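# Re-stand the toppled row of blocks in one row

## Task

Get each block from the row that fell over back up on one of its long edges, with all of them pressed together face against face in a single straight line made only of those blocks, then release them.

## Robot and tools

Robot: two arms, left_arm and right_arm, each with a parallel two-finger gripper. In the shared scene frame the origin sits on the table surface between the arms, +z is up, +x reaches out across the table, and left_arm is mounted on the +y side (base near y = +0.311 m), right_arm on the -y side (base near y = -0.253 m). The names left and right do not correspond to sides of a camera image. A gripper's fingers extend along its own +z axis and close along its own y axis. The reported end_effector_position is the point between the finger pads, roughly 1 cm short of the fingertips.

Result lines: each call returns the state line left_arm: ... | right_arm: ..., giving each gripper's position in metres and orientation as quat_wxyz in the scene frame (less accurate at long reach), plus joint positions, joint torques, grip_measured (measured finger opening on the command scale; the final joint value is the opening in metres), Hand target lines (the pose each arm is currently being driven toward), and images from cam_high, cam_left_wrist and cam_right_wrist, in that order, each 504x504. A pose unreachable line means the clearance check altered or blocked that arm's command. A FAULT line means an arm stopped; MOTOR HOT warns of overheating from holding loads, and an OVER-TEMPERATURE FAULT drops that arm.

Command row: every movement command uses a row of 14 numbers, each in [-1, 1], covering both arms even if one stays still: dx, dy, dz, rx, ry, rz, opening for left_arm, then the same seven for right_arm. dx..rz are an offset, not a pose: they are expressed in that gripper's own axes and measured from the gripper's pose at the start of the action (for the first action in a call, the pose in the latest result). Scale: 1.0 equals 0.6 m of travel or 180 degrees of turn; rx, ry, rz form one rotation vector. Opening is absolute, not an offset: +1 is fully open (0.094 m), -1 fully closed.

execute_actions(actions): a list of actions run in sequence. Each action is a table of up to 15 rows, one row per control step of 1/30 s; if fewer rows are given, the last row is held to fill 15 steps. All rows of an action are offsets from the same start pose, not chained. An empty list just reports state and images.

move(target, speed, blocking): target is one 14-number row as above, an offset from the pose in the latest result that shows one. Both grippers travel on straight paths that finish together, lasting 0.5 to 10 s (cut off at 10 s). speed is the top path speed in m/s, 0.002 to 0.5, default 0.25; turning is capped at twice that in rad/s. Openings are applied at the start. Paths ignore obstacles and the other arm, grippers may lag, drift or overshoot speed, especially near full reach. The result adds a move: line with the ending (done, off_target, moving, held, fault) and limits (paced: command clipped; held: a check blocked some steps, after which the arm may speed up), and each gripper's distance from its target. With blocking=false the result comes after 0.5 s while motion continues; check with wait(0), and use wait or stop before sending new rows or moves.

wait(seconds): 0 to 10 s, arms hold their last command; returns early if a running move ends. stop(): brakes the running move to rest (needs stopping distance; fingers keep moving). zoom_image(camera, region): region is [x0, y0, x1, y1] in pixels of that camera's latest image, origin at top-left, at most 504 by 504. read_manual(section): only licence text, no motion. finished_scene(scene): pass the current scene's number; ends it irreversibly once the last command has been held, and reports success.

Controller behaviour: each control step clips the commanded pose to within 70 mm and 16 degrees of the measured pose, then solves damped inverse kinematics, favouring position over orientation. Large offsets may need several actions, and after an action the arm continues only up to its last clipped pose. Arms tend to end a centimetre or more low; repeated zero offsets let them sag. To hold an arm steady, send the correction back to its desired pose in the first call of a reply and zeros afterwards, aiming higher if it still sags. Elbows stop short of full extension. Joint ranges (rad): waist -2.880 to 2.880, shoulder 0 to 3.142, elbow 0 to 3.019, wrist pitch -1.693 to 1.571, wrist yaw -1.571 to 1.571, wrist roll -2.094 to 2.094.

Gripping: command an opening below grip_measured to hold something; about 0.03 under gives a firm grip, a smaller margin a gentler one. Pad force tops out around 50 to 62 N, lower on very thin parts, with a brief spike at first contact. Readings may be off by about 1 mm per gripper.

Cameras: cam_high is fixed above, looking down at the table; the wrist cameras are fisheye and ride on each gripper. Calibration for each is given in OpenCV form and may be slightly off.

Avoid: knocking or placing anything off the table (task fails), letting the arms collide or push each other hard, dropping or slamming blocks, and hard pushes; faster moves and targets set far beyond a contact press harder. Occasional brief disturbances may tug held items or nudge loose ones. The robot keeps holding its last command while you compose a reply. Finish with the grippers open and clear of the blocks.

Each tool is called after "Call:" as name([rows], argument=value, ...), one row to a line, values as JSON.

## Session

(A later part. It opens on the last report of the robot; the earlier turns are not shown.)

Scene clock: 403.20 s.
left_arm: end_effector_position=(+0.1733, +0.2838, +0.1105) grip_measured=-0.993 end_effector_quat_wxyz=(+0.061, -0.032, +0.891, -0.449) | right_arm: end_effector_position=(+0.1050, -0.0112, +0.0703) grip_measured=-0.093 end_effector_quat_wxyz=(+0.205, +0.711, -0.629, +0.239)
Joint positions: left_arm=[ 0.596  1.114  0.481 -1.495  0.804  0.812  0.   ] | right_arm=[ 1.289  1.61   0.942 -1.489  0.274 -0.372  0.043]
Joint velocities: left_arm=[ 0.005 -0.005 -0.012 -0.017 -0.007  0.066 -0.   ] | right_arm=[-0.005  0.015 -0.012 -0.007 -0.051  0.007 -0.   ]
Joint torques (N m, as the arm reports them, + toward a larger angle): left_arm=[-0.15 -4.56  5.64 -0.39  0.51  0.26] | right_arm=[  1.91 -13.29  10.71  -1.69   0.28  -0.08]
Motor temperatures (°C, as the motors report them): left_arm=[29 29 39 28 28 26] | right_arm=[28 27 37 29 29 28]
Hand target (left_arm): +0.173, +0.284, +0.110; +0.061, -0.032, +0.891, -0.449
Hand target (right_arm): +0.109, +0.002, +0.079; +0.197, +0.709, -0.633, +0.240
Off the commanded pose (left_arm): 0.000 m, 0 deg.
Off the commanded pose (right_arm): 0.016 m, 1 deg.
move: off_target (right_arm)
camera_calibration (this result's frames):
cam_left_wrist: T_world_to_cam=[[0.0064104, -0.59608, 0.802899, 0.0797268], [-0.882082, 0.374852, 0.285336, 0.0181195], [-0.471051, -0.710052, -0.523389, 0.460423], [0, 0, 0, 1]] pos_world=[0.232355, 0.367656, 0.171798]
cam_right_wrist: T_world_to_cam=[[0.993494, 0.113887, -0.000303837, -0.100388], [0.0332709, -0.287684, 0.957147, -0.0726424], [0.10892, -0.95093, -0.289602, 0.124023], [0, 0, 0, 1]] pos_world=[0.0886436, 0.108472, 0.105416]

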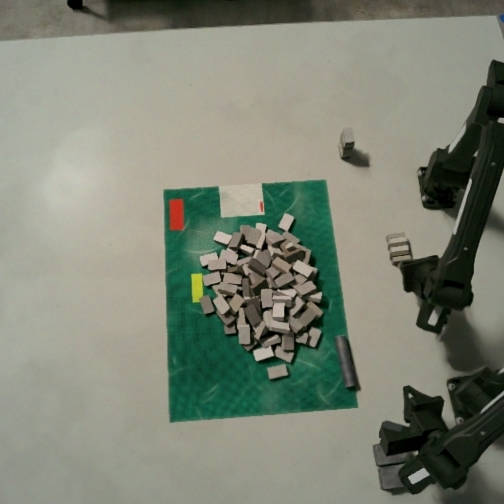

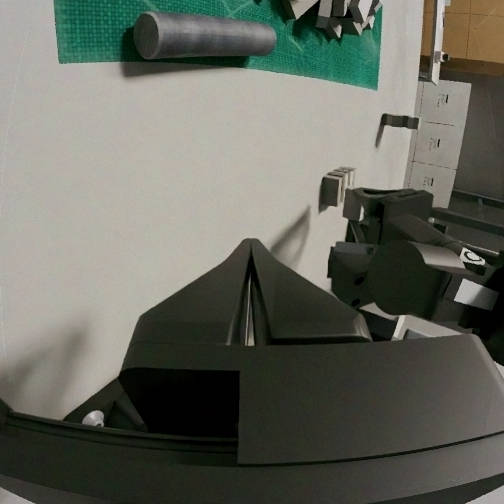

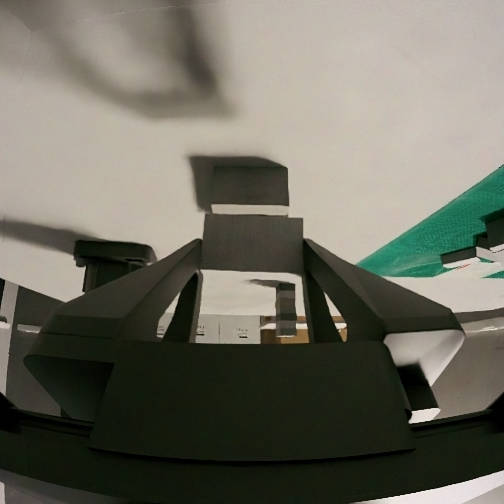

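Call:
move(target=[0,0,0,0,0,0,-1,-0.031,0.003,0.066,0,0,0,-0.2], speed=0.06)

Call:
move(target=[0,0,0,0,0,0,-1,0.021,0,0.016,0,0,0,-0.2], speed=0.03)

Call:
move(target=[0,0,0,0,0,0,-1,-0.006,0,0.013,0,0,0,-0.2], speed=0.03)

Call:
move(target=[0,0,0,0,0,0,-1,0,0,0,0,0,0,0.4])

Call:
move(target=[0,0,0,0,0,0,-1,0,0,-0.1,0,0,0,0.4])

Scene clock: 414.03 s.
left_arm: end_effector_position=(+0.1733, +0.2838, +0.1105) grip_measured=-0.993 end_effector_quat_wxyz=(+0.061, -0.032, +0.891, -0.449) | right_arm: end_effector_position=(+0.1032, -0.0164, +0.0328) grip_measured=-0.093 end_effector_quat_wxyz=(+0.202, +0.710, -0.631, +0.238)
Joint positions: left_arm=[ 0.596  1.114  0.481 -1.495  0.804  0.812  0.   ] | right_arm=[ 1.289  1.666  0.888 -1.373  0.274 -0.369  0.043]
Joint velocities: left_arm=[-0.015 -0.005 -0.012 -0.007 -0.037 -0.066 -0.001] | right_arm=[ 0.005 -0.015  0.002 -0.002  0.022  0.007  0.   ]
Joint torques (N m, as the arm reports them, + toward a larger angle): left_arm=[-0.13 -4.61  5.67 -0.35  0.5   0.26] | right_arm=[  0.76 -12.5    5.1   -0.15   0.22  -0.19]
Motor temperatures (°C, as the motors report them): left_arm=[29 29 39 28 28 26] | right_arm=[28 27 38 29 29 28]
Hand target (left_arm): +0.173, +0.284, +0.110; +0.061, -0.032, +0.891, -0.449
Hand target (right_arm): +0.104, -0.019, +0.027; +0.205, +0.711, -0.629, +0.239
Off the commanded pose (left_arm): 0.000 m, 0 deg.
Off the commanded pose (right_arm): 0.007 m, 0 deg.
move: done
camera_calibration (this result's frames):
cam_left_wrist: T_world_to_cam=[[0.0064104, -0.59608, 0.802899, 0.0797268], [-0.882082, 0.374852, 0.285336, 0.0181195], [-0.471051, -0.710052, -0.523389, 0.460423], [0, 0, 0, 1]] pos_world=[0.232355, 0.367656, 0.171798]
cam_right_wrist: T_world_to_cam=[[0.993728, 0.111742, 0.00424627, -0.098233], [0.028996, -0.294166, 0.955314, -0.0378421], [0.107998, -0.9492, -0.295562, 0.108755], [0, 0, 0, 1]] pos_world=[0.0869689, 0.103075, 0.068712]

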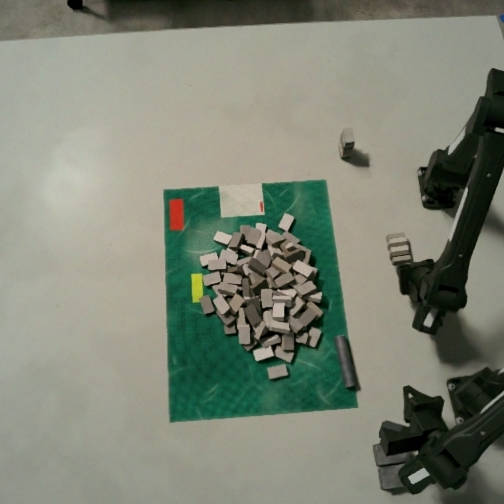

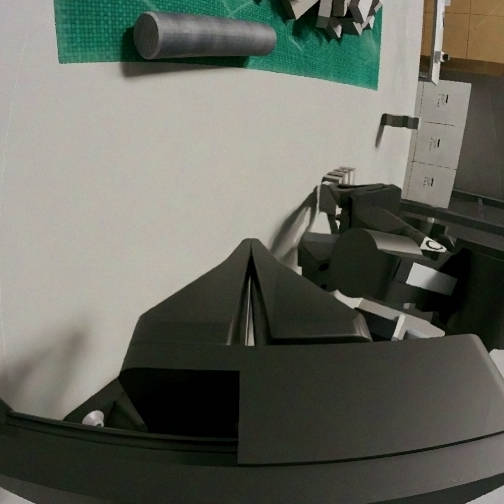

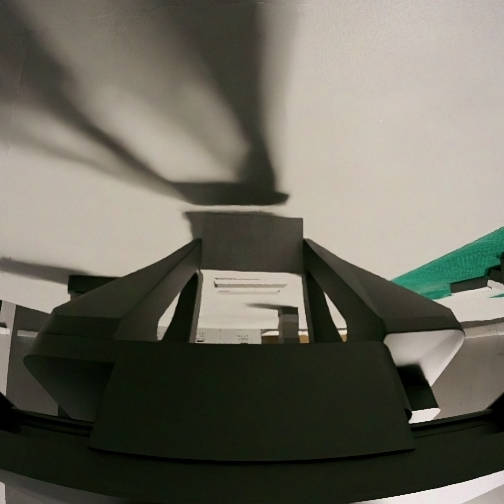

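Scene clock: 414.80 s.
left_arm: end_effector_position=(+0.1733, +0.2838, +0.1105) grip_measured=-0.993 end_effector_quat_wxyz=(+0.061, -0.032, +0.891, -0.449) | right_arm: end_effector_position=(+0.1030, -0.0300, +0.0321) grip_measured=-0.093 end_effector_quat_wxyz=(+0.208, +0.708, -0.630, +0.241)
Joint positions: left_arm=[ 0.596  1.114  0.481 -1.495  0.804  0.812  0.   ] | right_arm=[ 1.276  1.65   0.857 -1.37   0.28  -0.375  0.043]
Joint velocities: left_arm=[ 0.005 -0.005 -0.007 -0.007  0.051 -0.037  0.   ] | right_arm=[-0.015 -0.015 -0.002 -0.007 -0.037  0.007 -0.001]
Joint torques (N m, as the arm reports them, + toward a larger angle): left_arm=[ 0.22 -4.57  5.61 -0.41  0.51  0.28] | right_arm=[  0.79 -14.49   4.72  -0.36   0.27  -0.23]
Motor temperatures (°C, as the motors report them): left_arm=[29 29 39 28 28 26] | right_arm=[28 27 37 29 29 28]
Hand target (left_arm): +0.173, +0.284, +0.110; +0.061, -0.032, +0.891, -0.449
Hand target (right_arm): +0.105, -0.032, +0.032; +0.202, +0.710, -0.631, +0.238
Off the commanded pose (left_arm): 0.000 m, 0 deg.
Off the commanded pose (right_arm): 0.003 m, 1 deg.
move: done
camera_calibration (this result's frames):
cam_left_wrist: T_world_to_cam=[[0.0064104, -0.59608, 0.802899, 0.0797268], [-0.882082, 0.374852, 0.285336, 0.0181195], [-0.471051, -0.710052, -0.523389, 0.460423], [0, 0, 0, 1]] pos_world=[0.232355, 0.367656, 0.171798]
cam_right_wrist: T_world_to_cam=[[0.994153, 0.107975, 0.00051315, -0.0965062], [0.029986, -0.280648, 0.959342, -0.0409935], [0.103729, -0.953718, -0.282245, 0.0955006], [0, 0, 0, 1]] pos_world=[0.087265, 0.0899961, 0.0663309]

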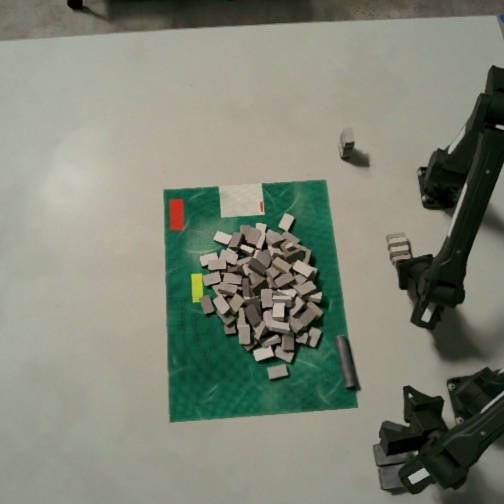

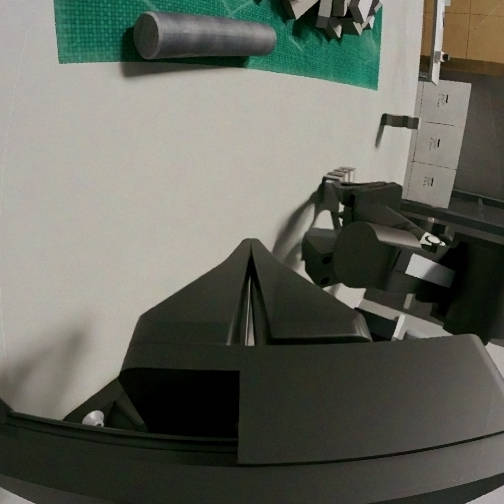

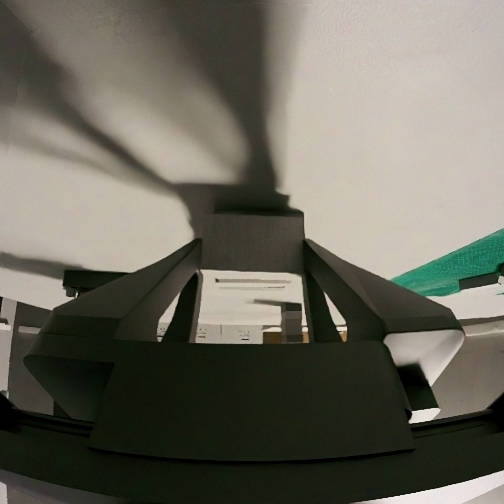

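Scene clock: 415.50 s.
left_arm: end_effector_position=(+0.1733, +0.2838, +0.1105) grip_measured=-0.993 end_effector_quat_wxyz=(+0.061, -0.032, +0.891, -0.449) | right_arm: end_effector_position=(+0.1038, -0.0278, +0.0305) grip_measured=-0.093 end_effector_quat_wxyz=(+0.203, +0.709, -0.632, +0.239)
Joint positions: left_arm=[ 0.596  1.114  0.481 -1.495  0.804  0.812  0.   ] | right_arm=[ 1.276  1.65   0.857 -1.358  0.28  -0.375  0.043]
Joint velocities: left_arm=[ 0.015 -0.005  0.002 -0.002 -0.081 -0.125 -0.   ] | right_arm=[-0.005  0.015 -0.002  0.012  0.022  0.066  0.001]
Joint torques (N m, as the arm reports them, + toward a larger angle): left_arm=[ 0.22 -4.63  5.69 -0.32  0.5   0.29] | right_arm=[  1.08 -11.56   4.89  -0.26   0.16  -0.12]
Motor temperatures (°C, as the motors report them): left_arm=[29 29 39 28 28 26] | right_arm=[28 27 37 29 29 28]
Hand target (left_arm): +0.173, +0.284, +0.110; +0.061, -0.032, +0.891, -0.449
Hand target (right_arm): +0.103, -0.032, +0.024; +0.208, +0.708, -0.630, +0.241
Off the commanded pose (left_arm): 0.000 m, 0 deg.
Off the commanded pose (right_arm): 0.008 m, 1 deg.
move: done
camera_calibration (this result's frames):
cam_left_wrist: T_world_to_cam=[[0.0064104, -0.59608, 0.802899, 0.0797268], [-0.882082, 0.374852, 0.285336, 0.0181195], [-0.471051, -0.710052, -0.523389, 0.460423], [0, 0, 0, 1]] pos_world=[0.232355, 0.367656, 0.171798]
cam_right_wrist: T_world_to_cam=[[0.994141, 0.107941, 0.00569163, -0.0976944], [0.0261544, -0.291307, 0.956272, -0.0386967], [0.104879, -0.95052, -0.292424, 0.0973693], [0, 0, 0, 1]] pos_world=[0.0879221, 0.091824, 0.0660337]

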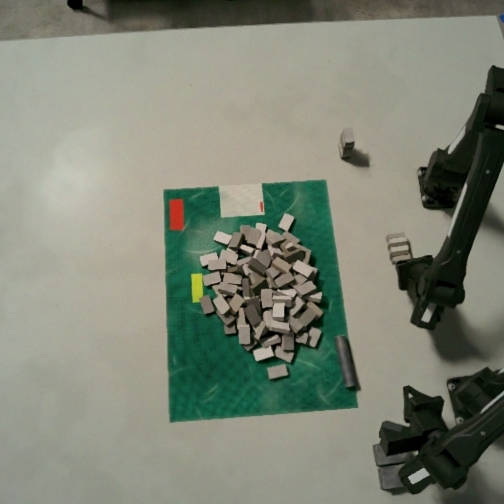

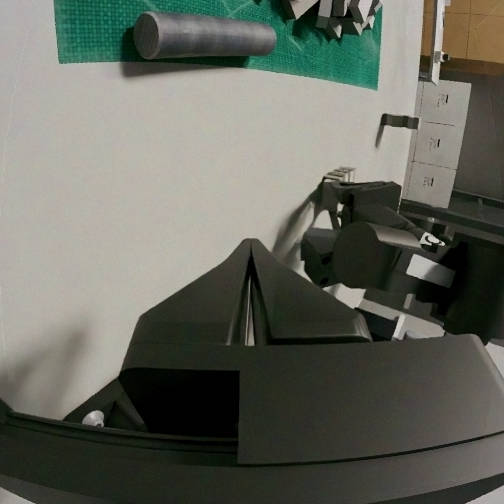

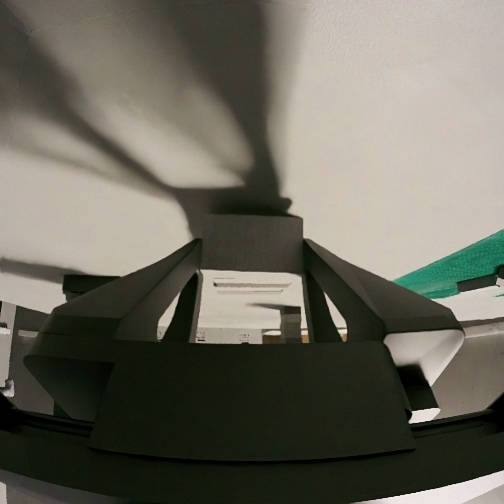

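Scene clock: 416.00 s.
left_arm: end_effector_position=(+0.1733, +0.2838, +0.1105) grip_measured=-0.993 end_effector_quat_wxyz=(+0.061, -0.032, +0.891, -0.449) | right_arm: end_effector_position=(+0.1038, -0.0278, +0.0305) grip_measured=+0.397 end_effector_quat_wxyz=(+0.203, +0.709, -0.632, +0.239)
Joint positions: left_arm=[ 0.596  1.114  0.481 -1.495  0.804  0.812  0.   ] | right_arm=[ 1.276  1.65   0.857 -1.358  0.28  -0.375  0.066]
Joint velocities: left_arm=[-0.005  0.005  0.002  0.002  0.022 -0.095  0.   ] | right_arm=[-0.005  0.005 -0.002 -0.002  0.066  0.022  0.   ]
Joint torques (N m, as the arm reports them, + toward a larger angle): left_arm=[-0.31 -4.51  5.61 -0.37  0.49  0.28] | right_arm=[  1.06 -13.26   5.81  -0.86   0.15  -0.07]
Motor temperatures (°C, as the motors report them): left_arm=[29 29 39 28 28 26] | right_arm=[28 27 37 29 29 28]
Hand target (left_arm): +0.173, +0.284, +0.110; +0.061, -0.032, +0.891, -0.449
Hand target (right_arm): +0.104, -0.028, +0.031; +0.203, +0.709, -0.632, +0.239
Off the commanded pose (left_arm): 0.000 m, 0 deg.
Off the commanded pose (right_arm): 0.000 m, 0 deg.
move: done
camera_calibration (this result's frames):
cam_left_wrist: T_world_to_cam=[[0.0064104, -0.59608, 0.802899, 0.0797268], [-0.882082, 0.374852, 0.285336, 0.0181195], [-0.471051, -0.710052, -0.523389, 0.460423], [0, 0, 0, 1]] pos_world=[0.232355, 0.367656, 0.171798]
cam_right_wrist: T_world_to_cam=[[0.994141, 0.107941, 0.00569163, -0.0976944], [0.0261544, -0.291307, 0.956272, -0.0386967], [0.104879, -0.95052, -0.292424, 0.0973693], [0, 0, 0, 1]] pos_world=[0.0879221, 0.091824, 0.0660337]

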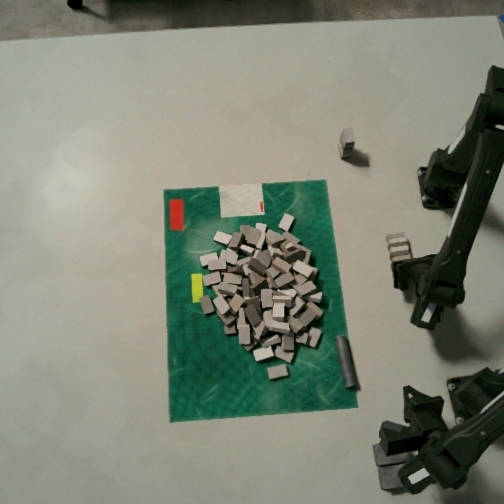

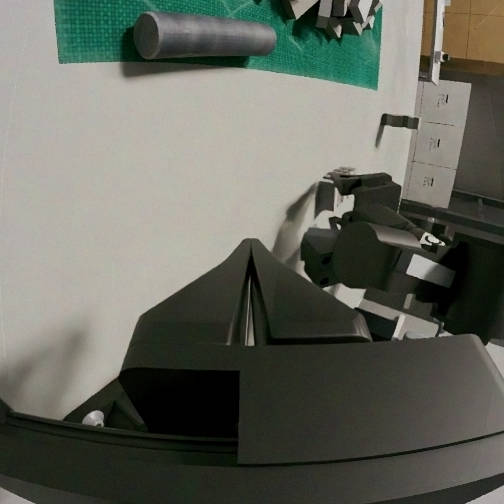

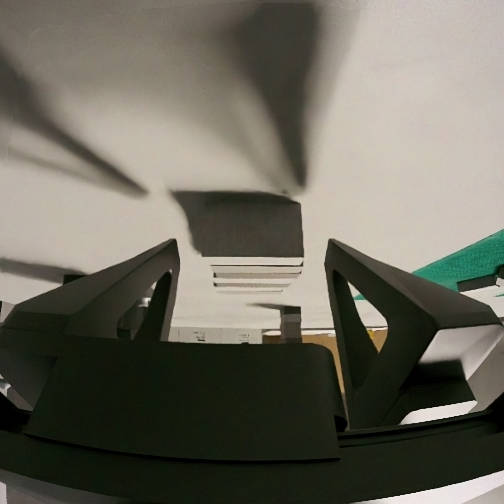

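Scene clock: 416.80 s.
left_arm: end_effector_position=(+0.1733, +0.2838, +0.1105) grip_measured=-0.993 end_effector_quat_wxyz=(+0.061, -0.032, +0.891, -0.449) | right_arm: end_effector_position=(+0.0984, -0.0028, +0.0707) grip_measured=+0.397 end_effector_quat_wxyz=(+0.210, +0.710, -0.627, +0.241)
Joint positions: left_arm=[ 0.596  1.114  0.481 -1.495  0.804  0.812  0.   ] | right_arm=[ 1.313  1.631  0.964 -1.507  0.261 -0.351  0.066]
Joint velocities: left_arm=[-0.005 -0.015 -0.012  0.002 -0.11   0.022  0.   ] | right_arm=[ 0.005  0.005 -0.002  0.002  0.007  0.037 -0.001]
Joint torques (N m, as the arm reports them, + toward a larger angle): left_arm=[ 0.18 -5.07  5.72 -0.4   0.49  0.26] | right_arm=[  1.34 -13.74   9.47  -1.62   0.04   0.04]
Motor temperatures (°C, as the motors report them): left_arm=[29 29 39 28 28 26] | right_arm=[28 27 37 29 29 28]
Hand target (left_arm): +0.173, +0.284, +0.110; +0.061, -0.032, +0.891, -0.449
Hand target (right_arm): +0.099, +0.007, +0.080; +0.202, +0.709, -0.632, +0.239
Off the commanded pose (left_arm): 0.000 m, 0 deg.
Off the commanded pose (right_arm): 0.013 m, 1 deg.
move: off_target (right_arm)
camera_calibration (this result's frames):
cam_left_wrist: T_world_to_cam=[[0.0064104, -0.59608, 0.802899, 0.0797268], [-0.882082, 0.374852, 0.285336, 0.0181195], [-0.471051, -0.710052, -0.523389, 0.460423], [0, 0, 0, 1]] pos_world=[0.232355, 0.367656, 0.171798]
cam_right_wrist: T_world_to_cam=[[0.993436, 0.114324, -0.0039526, -0.0944486], [0.0358093, -0.277982, 0.959919, -0.0708791], [0.108643, -0.953759, -0.280251, 0.132152], [0, 0, 0, 1]] pos_world=[0.0820093, 0.117136, 0.104701]

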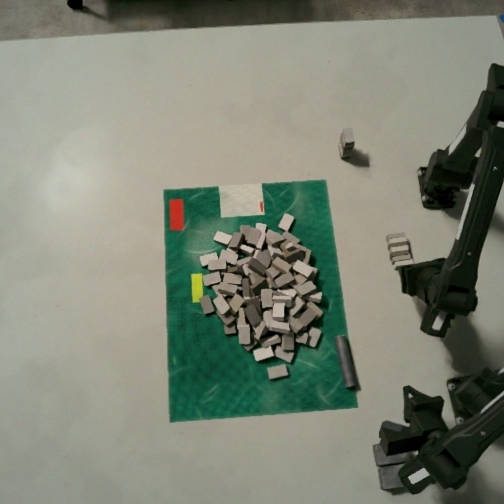

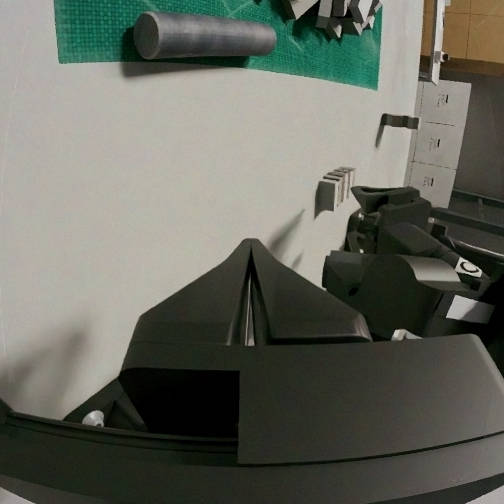

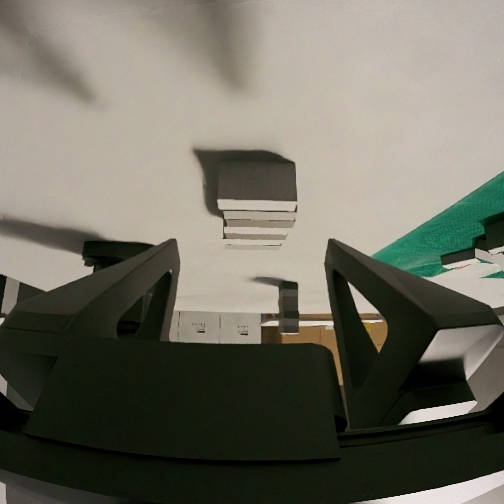

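Call:
move(target=[0,0,0,0,0,0,-1,0.112,-0.005,0.061,0,-0.2,0,0.4])

Call:
move(target=[0,0,0,0,0,0,-1,0,0,-0.01,0,0,0.5,1], speed=0.5)

Scene clock: 423.40 s.
left_arm: end_effector_position=(+0.1733, +0.2838, +0.1105) grip_measured=-0.993 end_effector_quat_wxyz=(+0.061, -0.032, +0.891, -0.449) | right_arm: end_effector_position=(+0.1104, -0.0787, +0.0857) grip_measured=+0.397 end_effector_quat_wxyz=(+0.013, +0.744, -0.668, +0.007)
Joint positions: left_arm=[ 0.596  1.114  0.481 -1.495  0.804  0.812  0.   ] | right_arm=[ 0.961  1.018  0.594 -1.174  0.013 -0.768  0.066]
Joint velocities: left_arm=[-0.015 -0.005  0.007  0.007 -0.037  0.007 -0.   ] | right_arm=[-0.015 -0.015  0.002  0.012 -0.022  0.037  0.   ]
Joint torques (N m, as the arm reports them, + toward a larger angle): left_arm=[-0.12 -4.59  5.6  -0.37  0.5   0.27] | right_arm=[ 0.63 -5.54  7.71  0.97 -0.13 -0.3 ]
Motor temperatures (°C, as the motors report them): left_arm=[29 29 39 28 28 26] | right_arm=[28 28 37 29 29 28]
Hand target (left_arm): +0.173, +0.284, +0.110; +0.061, -0.032, +0.891, -0.449
Hand target (right_arm): +0.110, -0.080, +0.081; +0.011, +0.747, -0.665, +0.005
Off the commanded pose (left_arm): 0.000 m, 0 deg.
Off the commanded pose (right_arm): 0.004 m, 1 deg.
move: done
camera_calibration (this result's frames):
cam_left_wrist: T_world_to_cam=[[0.0064104, -0.59608, 0.802899, 0.0797268], [-0.882082, 0.374852, 0.285336, 0.0181195], [-0.471051, -0.710052, -0.523389, 0.460423], [0, 0, 0, 1]] pos_world=[0.232355, 0.367656, 0.171798]
cam_right_wrist: T_world_to_cam=[[0.9943, 0.104097, -0.0230468, -0.0968936], [0.0960847, -0.781204, 0.616837, -0.123587], [0.0462066, -0.615536, -0.786753, 0.139586], [0, 0, 0, 1]] pos_world=[0.101766, -0.000540177, 0.18382]

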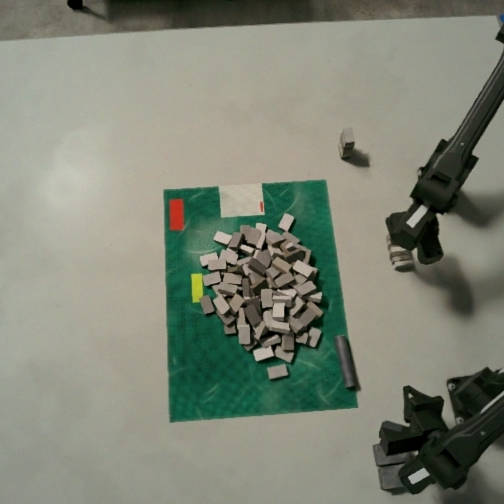

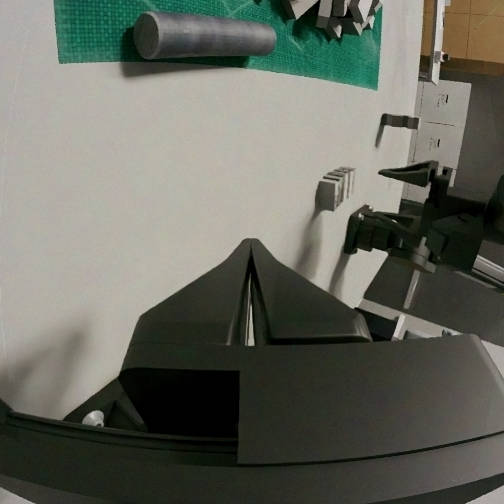

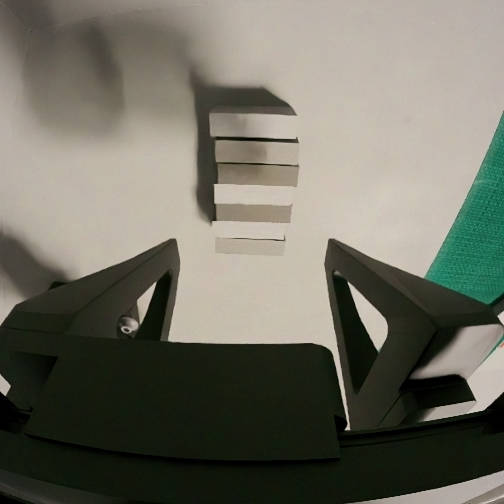

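Scene clock: 425.73 s.
left_arm: end_effector_position=(+0.1733, +0.2838, +0.1105) grip_measured=-0.993 end_effector_quat_wxyz=(+0.061, -0.032, +0.891, -0.449) | right_arm: end_effector_position=(+0.1094, -0.0791, +0.0857) grip_measured=+1.000 end_effector_quat_wxyz=(-0.007, -0.061, +0.998, -0.015)
Joint positions: left_arm=[ 0.596  1.114  0.481 -1.495  0.804  0.812  0.   ] | right_arm=[ 0.961  1.018  0.594 -1.178  0.01   0.788  0.094]
Joint velocities: left_arm=[-0.005 -0.015 -0.007 -0.002  0.095  0.007 -0.001] | right_arm=[-0.005 -0.015 -0.012 -0.017 -0.037 -0.037  0.   ]
Joint torques (N m, as the arm reports them, + toward a larger angle): left_arm=[ 0.26 -4.7   5.74 -0.34  0.51  0.27] | right_arm=[ 0.78 -6.28  9.99 -0.36  0.18 -0.02]
Motor temperatures (°C, as the motors report them): left_arm=[29 29 39 28 28 26] | right_arm=[28 28 37 29 29 28]
Hand target (left_arm): +0.173, +0.284, +0.110; +0.061, -0.032, +0.891, -0.449
Hand target (right_arm): +0.110, -0.079, +0.092; -0.004, -0.054, +0.998, -0.014
Off the commanded pose (left_arm): 0.000 m, 0 deg.
Off the commanded pose (right_arm): 0.006 m, 1 deg.
move: done
camera_calibration (this result's frames):
cam_left_wrist: T_world_to_cam=[[0.0064104, -0.59608, 0.802899, 0.0797268], [-0.882082, 0.374852, 0.285336, 0.0181195], [-0.471051, -0.710052, -0.523389, 0.460423], [0, 0, 0, 1]] pos_world=[0.232355, 0.367656, 0.171798]
cam_right_wrist: T_world_to_cam=[[0.118521, -0.992836, 0.0151697, -0.090134], [-0.79067, -0.0851235, 0.606296, 0.0291156], [-0.600661, -0.083853, -0.795094, 0.252911], [0, 0, 0, 1]] pos_world=[0.185617, -0.0658025, 0.184803]

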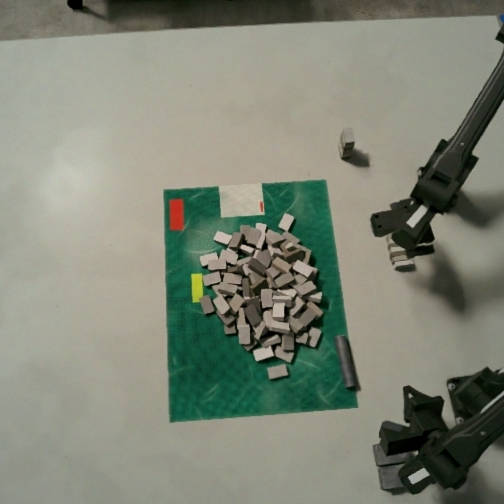

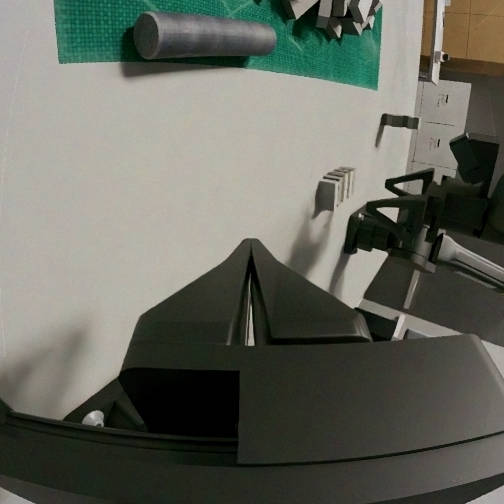

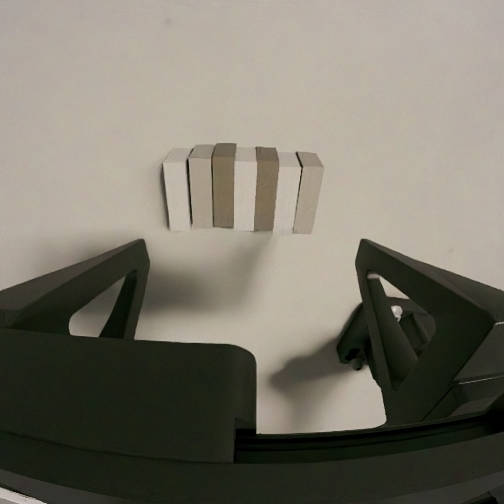

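Call:
move(target=[0,0,0,0,0,0,-1,0,0.011,0.075,0,0,0,1], speed=0.08)

Scene clock: 430.43 s.
left_arm: end_effector_position=(+0.1733, +0.2838, +0.1105) grip_measured=-0.993 end_effector_quat_wxyz=(+0.061, -0.032, +0.891, -0.449) | right_arm: end_effector_position=(+0.1106, -0.0732, +0.0456) grip_measured=+1.000 end_effector_quat_wxyz=(-0.006, -0.062, +0.998, -0.014)
Joint positions: left_arm=[ 0.596  1.114  0.481 -1.495  0.804  0.812  0.   ] | right_arm=[ 0.973  1.11   0.532 -1.023  0.01   0.798  0.094]
Joint velocities: left_arm=[-0.005  0.005 -0.002 -0.007  0.007  0.037  0.001] | right_arm=[ 0.015  0.005 -0.007  0.012 -0.007  0.037  0.   ]
Joint torques (N m, as the arm reports them, + toward a larger angle): left_arm=[ 0.05 -5.05  5.7  -0.42  0.49  0.28] | right_arm=[ 1.63 -5.78  7.    0.86  0.08  0.04]
Motor temperatures (°C, as the motors report them): left_arm=[29 29 39 28 28 26] | right_arm=[28 27 38 29 29 28]
Hand target (left_arm): +0.173, +0.284, +0.110; +0.061, -0.032, +0.891, -0.449
Hand target (right_arm): +0.108, -0.073, +0.040; -0.006, -0.061, +0.998, -0.015
Off the commanded pose (left_arm): 0.000 m, 0 deg.
Off the commanded pose (right_arm): 0.006 m, 0 deg.
move: done
camera_calibration (this result's frames):
cam_left_wrist: T_world_to_cam=[[0.0064104, -0.59608, 0.802899, 0.0797268], [-0.882082, 0.374852, 0.285336, 0.0181195], [-0.471051, -0.710052, -0.523389, 0.460423], [0, 0, 0, 1]] pos_world=[0.232355, 0.367656, 0.171798]
cam_right_wrist: T_world_to_cam=[[0.121162, -0.992527, 0.0144823, -0.0840066], [-0.791026, -0.0877294, 0.605459, 0.0547791], [-0.599664, -0.0848145, -0.795744, 0.222113], [0, 0, 0, 1]] pos_world=[0.186704, -0.0597346, 0.144796]

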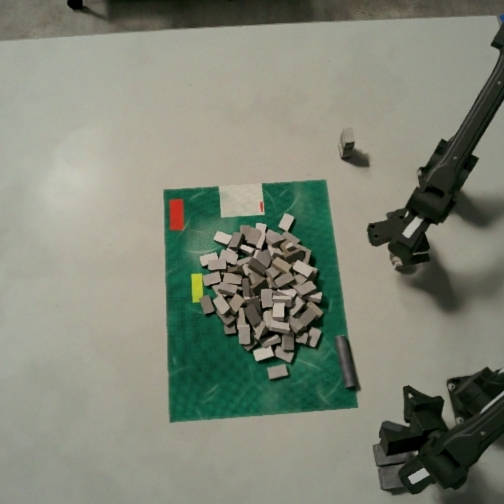

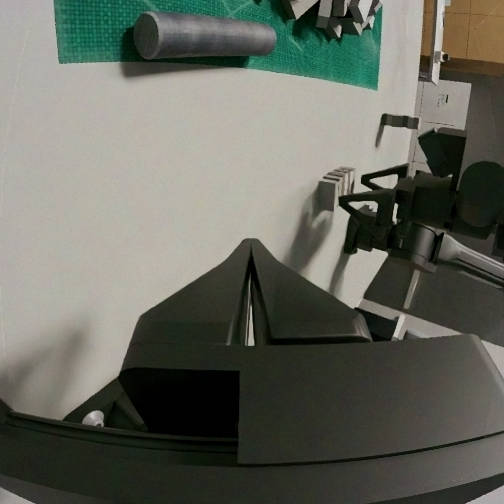

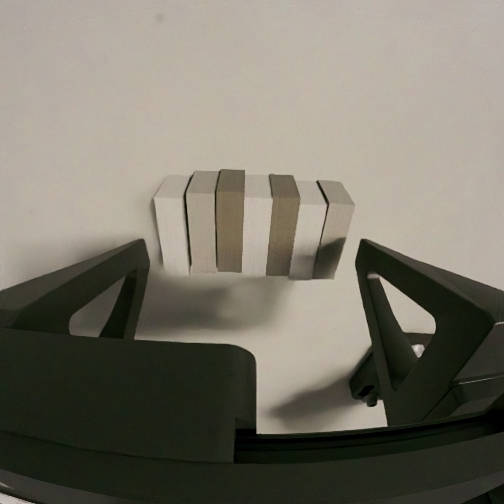

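Call:
move(target=[0,0,0,0,0,0,-1,0,-0.002,0.05,0,0,0,1], speed=0.04)

Call:
move(target=[0,0,0,0,0,0,-1,0,0,0,0,0,0,0.7])

Call:
move(target=[0,0,0,0,0,0,-1,0,0,0,0,0,0,1])

Call:
move(target=[0,0,0,0,0,0,-1,0,0,-0.1,0,0,0,1], speed=0.1)

Call:
move(target=[0,0,0,0,0,0,-1,0,0,0,0,0,-0.5,0.3], speed=0.5)

Scene clock: 440.20 s.
left_arm: end_effector_position=(+0.1733, +0.2838, +0.1105) grip_measured=-0.993 end_effector_quat_wxyz=(+0.061, -0.032, +0.891, -0.449) | right_arm: end_effector_position=(+0.1111, -0.0725, +0.0210) grip_measured=+1.000 end_effector_quat_wxyz=(-0.005, -0.062, +0.998, -0.013)
Joint positions: left_arm=[ 0.596  1.114  0.481 -1.495  0.804  0.812  0.   ] | right_arm=[ 0.973  1.169  0.493 -0.922  0.01   0.798  0.094]
Joint velocities: left_arm=[-0.005 -0.015  0.007  0.012  0.037 -0.007  0.001] | right_arm=[ 0.015 -0.015 -0.002  0.007 -0.022  0.051  0.   ]
Joint torques (N m, as the arm reports them, + toward a larger angle): left_arm=[ 0.14 -4.81  5.58 -0.47  0.5   0.28] | right_arm=[ 0.73 -5.42  6.5   1.13  0.1  -0.17]
Motor temperatures (°C, as the motors report them): left_arm=[29 29 39 28 28 26] | right_arm=[28 27 37 29 29 28]
Hand target (left_arm): +0.173, +0.284, +0.110; +0.061, -0.032, +0.891, -0.449
Hand target (right_arm): +0.110, -0.075, +0.015; -0.006, -0.062, +0.998, -0.015
Off the commanded pose (left_arm): 0.000 m, 0 deg.
Off the commanded pose (right_arm): 0.006 m, 0 deg.
move: done
camera_calibration (this result's frames):
cam_left_wrist: T_world_to_cam=[[0.0064104, -0.59608, 0.802899, 0.0797268], [-0.882082, 0.374852, 0.285336, 0.0181195], [-0.471051, -0.710052, -0.523389, 0.460423], [0, 0, 0, 1]] pos_world=[0.232355, 0.367656, 0.171798]
cam_right_wrist: T_world_to_cam=[[0.120756, -0.992609, 0.0120216, -0.0829474], [-0.79232, -0.0890797, 0.603568, 0.0701987], [-0.598036, -0.0824093, -0.797221, 0.202966], [0, 0, 0, 1]] pos_world=[0.187017, -0.0593548, 0.120436]

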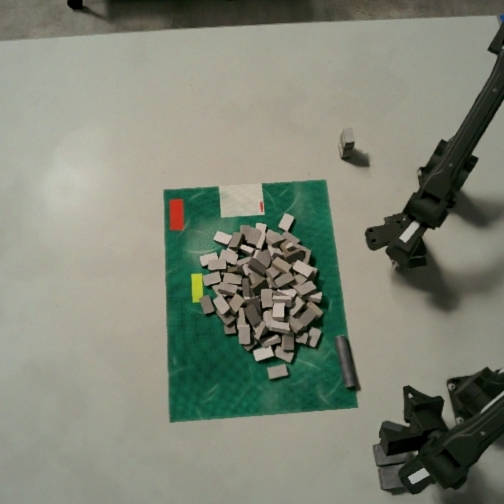

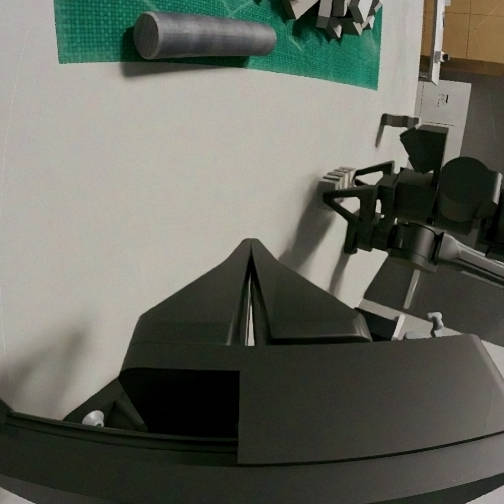

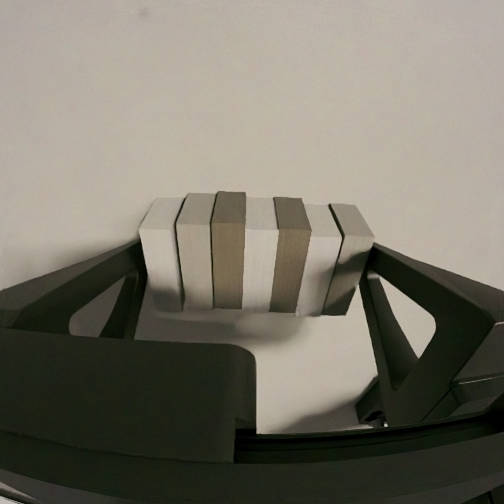

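Scene clock: 440.70 s.
left_arm: end_effector_position=(+0.1733, +0.2838, +0.1105) grip_measured=-0.993 end_effector_quat_wxyz=(+0.061, -0.032, +0.891, -0.449) | right_arm: end_effector_position=(+0.1115, -0.0728, +0.0210) grip_measured=+0.759 end_effector_quat_wxyz=(-0.004, -0.062, +0.998, -0.014)
Joint positions: left_arm=[ 0.596  1.114  0.481 -1.495  0.804  0.812  0.   ] | right_arm=[ 0.973  1.169  0.493 -0.922  0.013  0.798  0.083]
Joint velocities: left_arm=[ 0.005  0.005 -0.002 -0.022 -0.037 -0.007  0.001] | right_arm=[-0.005  0.005 -0.012 -0.002 -0.007 -0.11   0.   ]
Joint torques (N m, as the arm reports them, + toward a larger angle): left_arm=[ 0.01 -5.01  5.64 -0.39  0.49  0.25] | right_arm=[ 1.35 -6.52  7.72  0.24  0.02 -0.09]
Motor temperatures (°C, as the motors report them): left_arm=[29 29 39 28 28 26] | right_arm=[28 27 37 29 29 28]
Hand target (left_arm): +0.173, +0.284, +0.110; +0.061, -0.032, +0.891, -0.449
Hand target (right_arm): +0.111, -0.072, +0.021; -0.005, -0.062, +0.998, -0.013
Off the commanded pose (left_arm): 0.000 m, 0 deg.
Off the commanded pose (right_arm): 0.001 m, 0 deg.
move: done
camera_calibration (this result's frames):
cam_left_wrist: T_world_to_cam=[[0.0064104, -0.59608, 0.802899, 0.0797268], [-0.882082, 0.374852, 0.285336, 0.0181195], [-0.471051, -0.710052, -0.523389, 0.460423], [0, 0, 0, 1]] pos_world=[0.232355, 0.367656, 0.171798]
cam_right_wrist: T_world_to_cam=[[0.120803, -0.992576, 0.014144, -0.0833597], [-0.793778, -0.0880328, 0.601803, 0.0707743], [-0.59609, -0.083927, -0.79852, 0.202894], [0, 0, 0, 1]] pos_world=[0.187192, -0.0594821, 0.120602]

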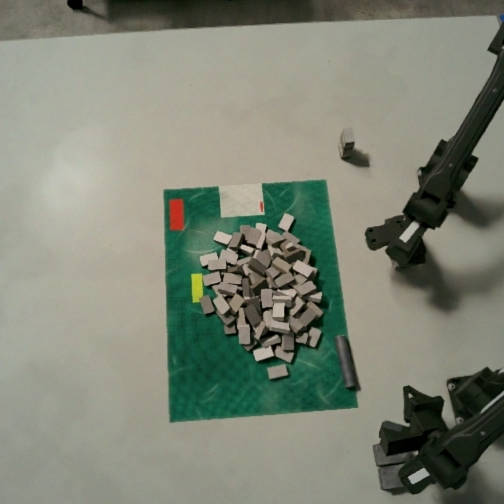

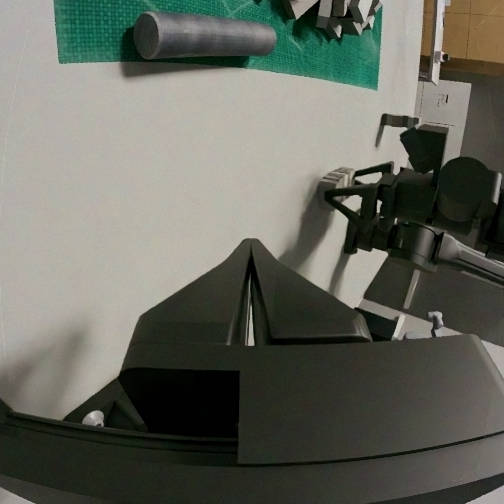

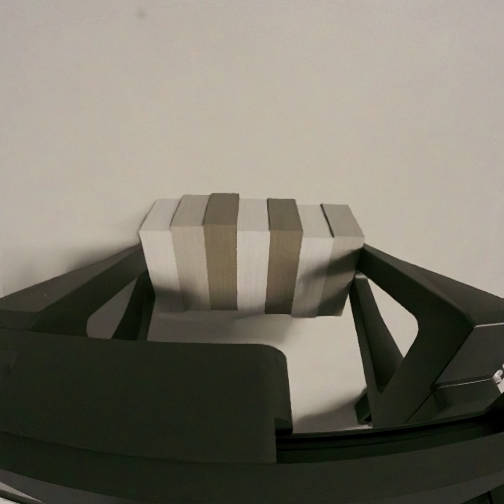

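Scene clock: 441.20 s.
left_arm: end_effector_position=(+0.1733, +0.2838, +0.1105) grip_measured=-0.993 end_effector_quat_wxyz=(+0.061, -0.032, +0.891, -0.449) | right_arm: end_effector_position=(+0.1115, -0.0728, +0.0210) grip_measured=+1.000 end_effector_quat_wxyz=(-0.004, -0.062, +0.998, -0.014)
Joint positions: left_arm=[ 0.596  1.114  0.481 -1.495  0.804  0.812  0.   ] | right_arm=[ 0.973  1.169  0.493 -0.922  0.013  0.798  0.094]
Joint velocities: left_arm=[-0.005 -0.005  0.017 -0.012 -0.007 -0.007 -0.001] | right_arm=[ 0.005 -0.015 -0.007 -0.012 -0.066 -0.022  0.   ]
Joint torques (N m, as the arm reports them, + toward a larger angle): left_arm=[-0.16 -5.04  5.59 -0.44  0.51  0.27] | right_arm=[ 1.78 -7.42  7.36  0.48  0.14 -0.1 ]
Motor temperatures (°C, as the motors report them): left_arm=[29 29 39 28 28 26] | right_arm=[28 27 37 29 29 28]
Hand target (left_arm): +0.173, +0.284, +0.110; +0.061, -0.032, +0.891, -0.449
Hand target (right_arm): +0.112, -0.073, +0.021; -0.004, -0.062, +0.998, -0.014
Off the commanded pose (left_arm): 0.000 m, 0 deg.
Off the commanded pose (right_arm): 0.000 m, 0 deg.
move: done
camera_calibration (this result's frames):
cam_left_wrist: T_world_to_cam=[[0.0064104, -0.59608, 0.802899, 0.0797268], [-0.882082, 0.374852, 0.285336, 0.0181195], [-0.471051, -0.710052, -0.523389, 0.460423], [0, 0, 0, 1]] pos_world=[0.232355, 0.367656, 0.171798]
cam_right_wrist: T_world_to_cam=[[0.120803, -0.992576, 0.014144, -0.0833597], [-0.793778, -0.0880328, 0.601803, 0.0707743], [-0.59609, -0.083927, -0.79852, 0.202894], [0, 0, 0, 1]] pos_world=[0.187192, -0.0594821, 0.120602]

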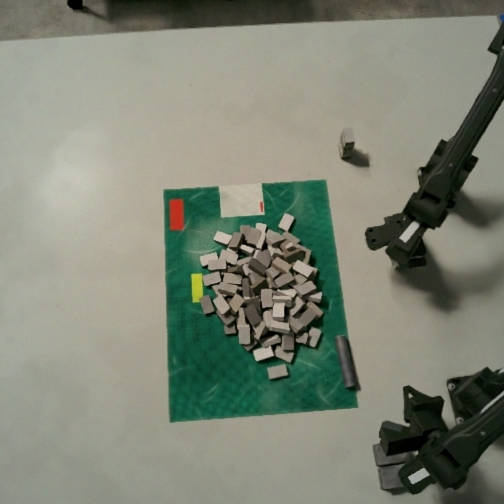

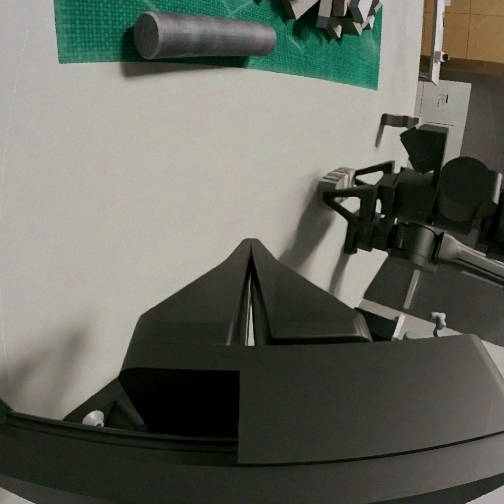

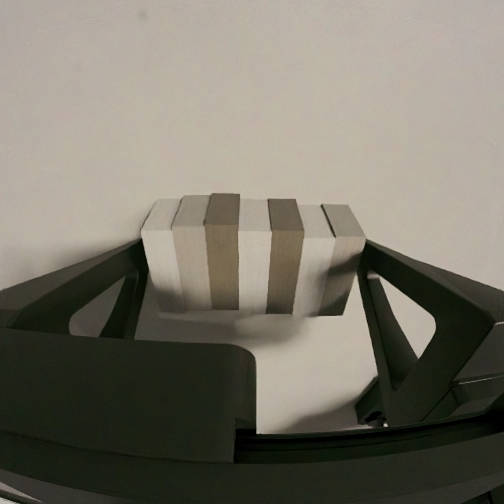

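Scene clock: 442.17 s.
left_arm: end_effector_position=(+0.1733, +0.2838, +0.1105) grip_measured=-0.993 end_effector_quat_wxyz=(+0.061, -0.032, +0.891, -0.449) | right_arm: end_effector_position=(+0.1017, -0.0849, +0.0646) grip_measured=+1.000 end_effector_quat_wxyz=(-0.016, -0.062, +0.998, -0.026)
Joint positions: left_arm=[ 0.596  1.114  0.481 -1.495  0.804  0.812  0.   ] | right_arm=[ 0.973  1.048  0.55  -1.133  0.01   0.798  0.094]
Joint velocities: left_arm=[ 0.005  0.005  0.012 -0.027 -0.022 -0.037  0.001] | right_arm=[-0.015 -0.024  0.007  0.002 -0.051  0.022  0.   ]
Joint torques (N m, as the arm reports them, + toward a larger angle): left_arm=[ 0.09 -4.65  5.51 -0.35  0.52  0.27] | right_arm=[ 1.56 -6.01 13.04 -0.01  0.26 -0.08]
Motor temperatures (°C, as the motors report them): left_arm=[29 29 39 28 28 26] | right_arm=[28 27 37 29 29 28]
Hand target (left_arm): +0.173, +0.284, +0.110; +0.061, -0.032, +0.891, -0.449
Hand target (right_arm): +0.111, -0.073, +0.081; -0.004, -0.062, +0.998, -0.014
Off the commanded pose (left_arm): 0.000 m, 0 deg.
Off the commanded pose (right_arm): 0.024 m, 2 deg.
move: off_target (right_arm)
camera_calibration (this result's frames):
cam_left_wrist: T_world_to_cam=[[0.0064104, -0.59608, 0.802899, 0.0797268], [-0.882082, 0.374852, 0.285336, 0.0181195], [-0.471051, -0.710052, -0.523389, 0.460423], [0, 0, 0, 1]] pos_world=[0.232355, 0.367656, 0.171798]
cam_right_wrist: T_world_to_cam=[[0.121269, -0.991932, 0.0369433, -0.0962935], [-0.77947, -0.0721186, 0.622275, 0.0342372], [-0.61459, -0.104259, -0.781926, 0.229885], [0, 0, 0, 1]] pos_world=[0.179649, -0.0690799, 0.162005]

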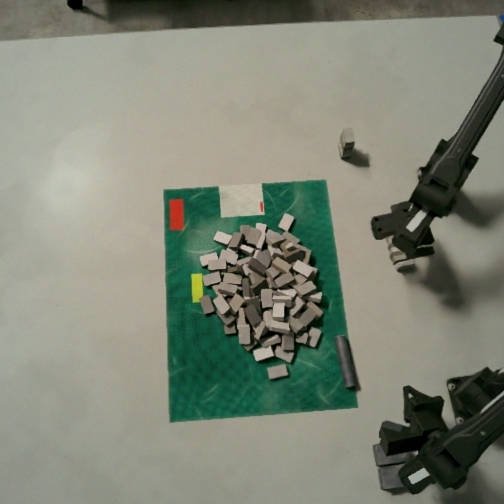

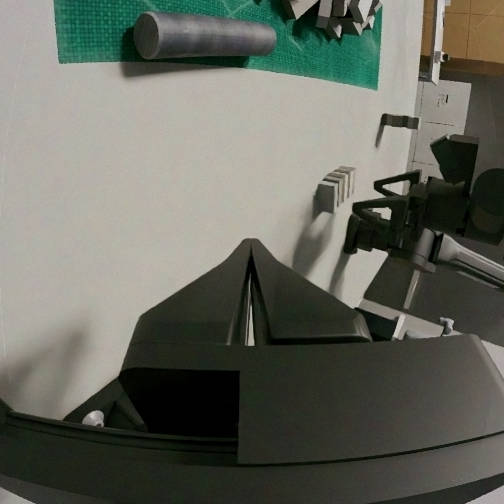

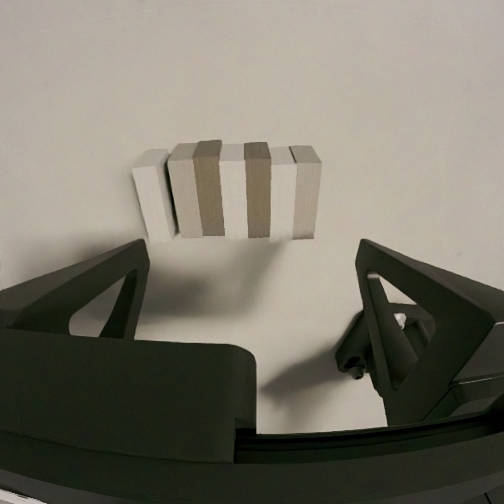

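Scene clock: 444.50 s.
left_arm: end_effector_position=(+0.1733, +0.2838, +0.1105) grip_measured=-0.993 end_effector_quat_wxyz=(+0.061, -0.032, +0.891, -0.449) | right_arm: end_effector_position=(+0.1021, -0.0852, +0.0646) grip_measured=+0.303 end_effector_quat_wxyz=(+0.030, +0.745, -0.667, +0.009)
Joint positions: left_arm=[ 0.596  1.114  0.481 -1.495  0.804  0.812  0.   ] | right_arm=[ 0.973  1.048  0.55  -1.133  0.013 -0.759  0.061]
Joint velocities: left_arm=[ 0.005 -0.005 -0.002  0.007 -0.022  0.037  0.001] | right_arm=[-0.024  0.005  0.002  0.002 -0.051 -0.037 -0.   ]
Joint torques (N m, as the arm reports them, + toward a larger angle): left_arm=[ 0.32 -4.76  5.63 -0.34  0.51  0.28] | right_arm=[ 1.02 -5.31  8.41  0.28 -0.15 -0.22]
Motor temperatures (°C, as the motors report them): left_arm=[29 29 39 28 28 26] | right_arm=[28 27 37 29 29 28]
Hand target (left_arm): +0.173, +0.284, +0.110; +0.061, -0.032, +0.891, -0.449
Hand target (right_arm): +0.102, -0.085, +0.065; +0.030, +0.749, -0.661, +0.007
Off the commanded pose (left_arm): 0.000 m, 0 deg.
Off the commanded pose (right_arm): 0.001 m, 1 deg.
move: done
camera_calibration (this result's frames):
cam_left_wrist: T_world_to_cam=[[0.0064104, -0.59608, 0.802899, 0.0797268], [-0.882082, 0.374852, 0.285336, 0.0181195], [-0.471051, -0.710052, -0.523389, 0.460423], [0, 0, 0, 1]] pos_world=[0.232355, 0.367656, 0.171798]
cam_right_wrist: T_world_to_cam=[[0.99336, 0.105444, -0.0460192, -0.0867788], [0.110546, -0.763994, 0.635683, -0.116169], [0.0318708, -0.636549, -0.770577, 0.118009], [0, 0, 0, 1]] pos_world=[0.0952836, -0.0044835, 0.160788]

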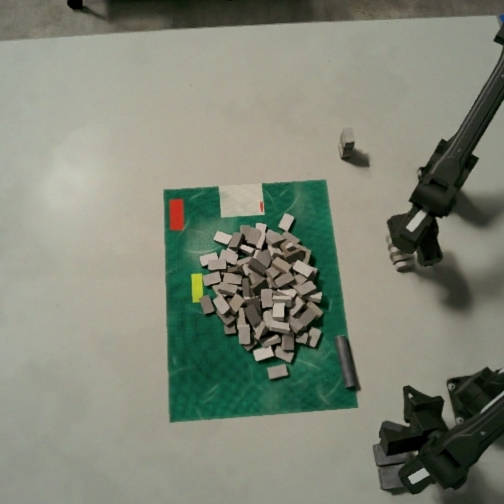

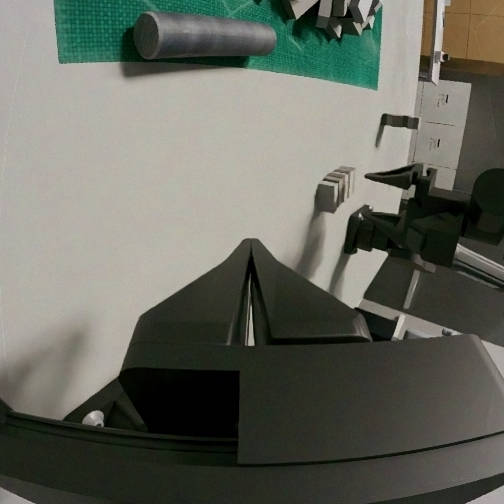

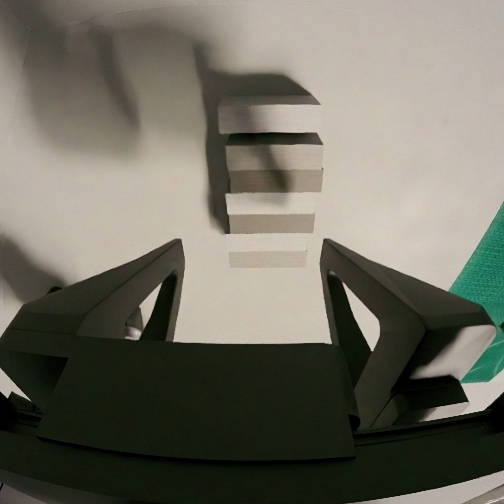

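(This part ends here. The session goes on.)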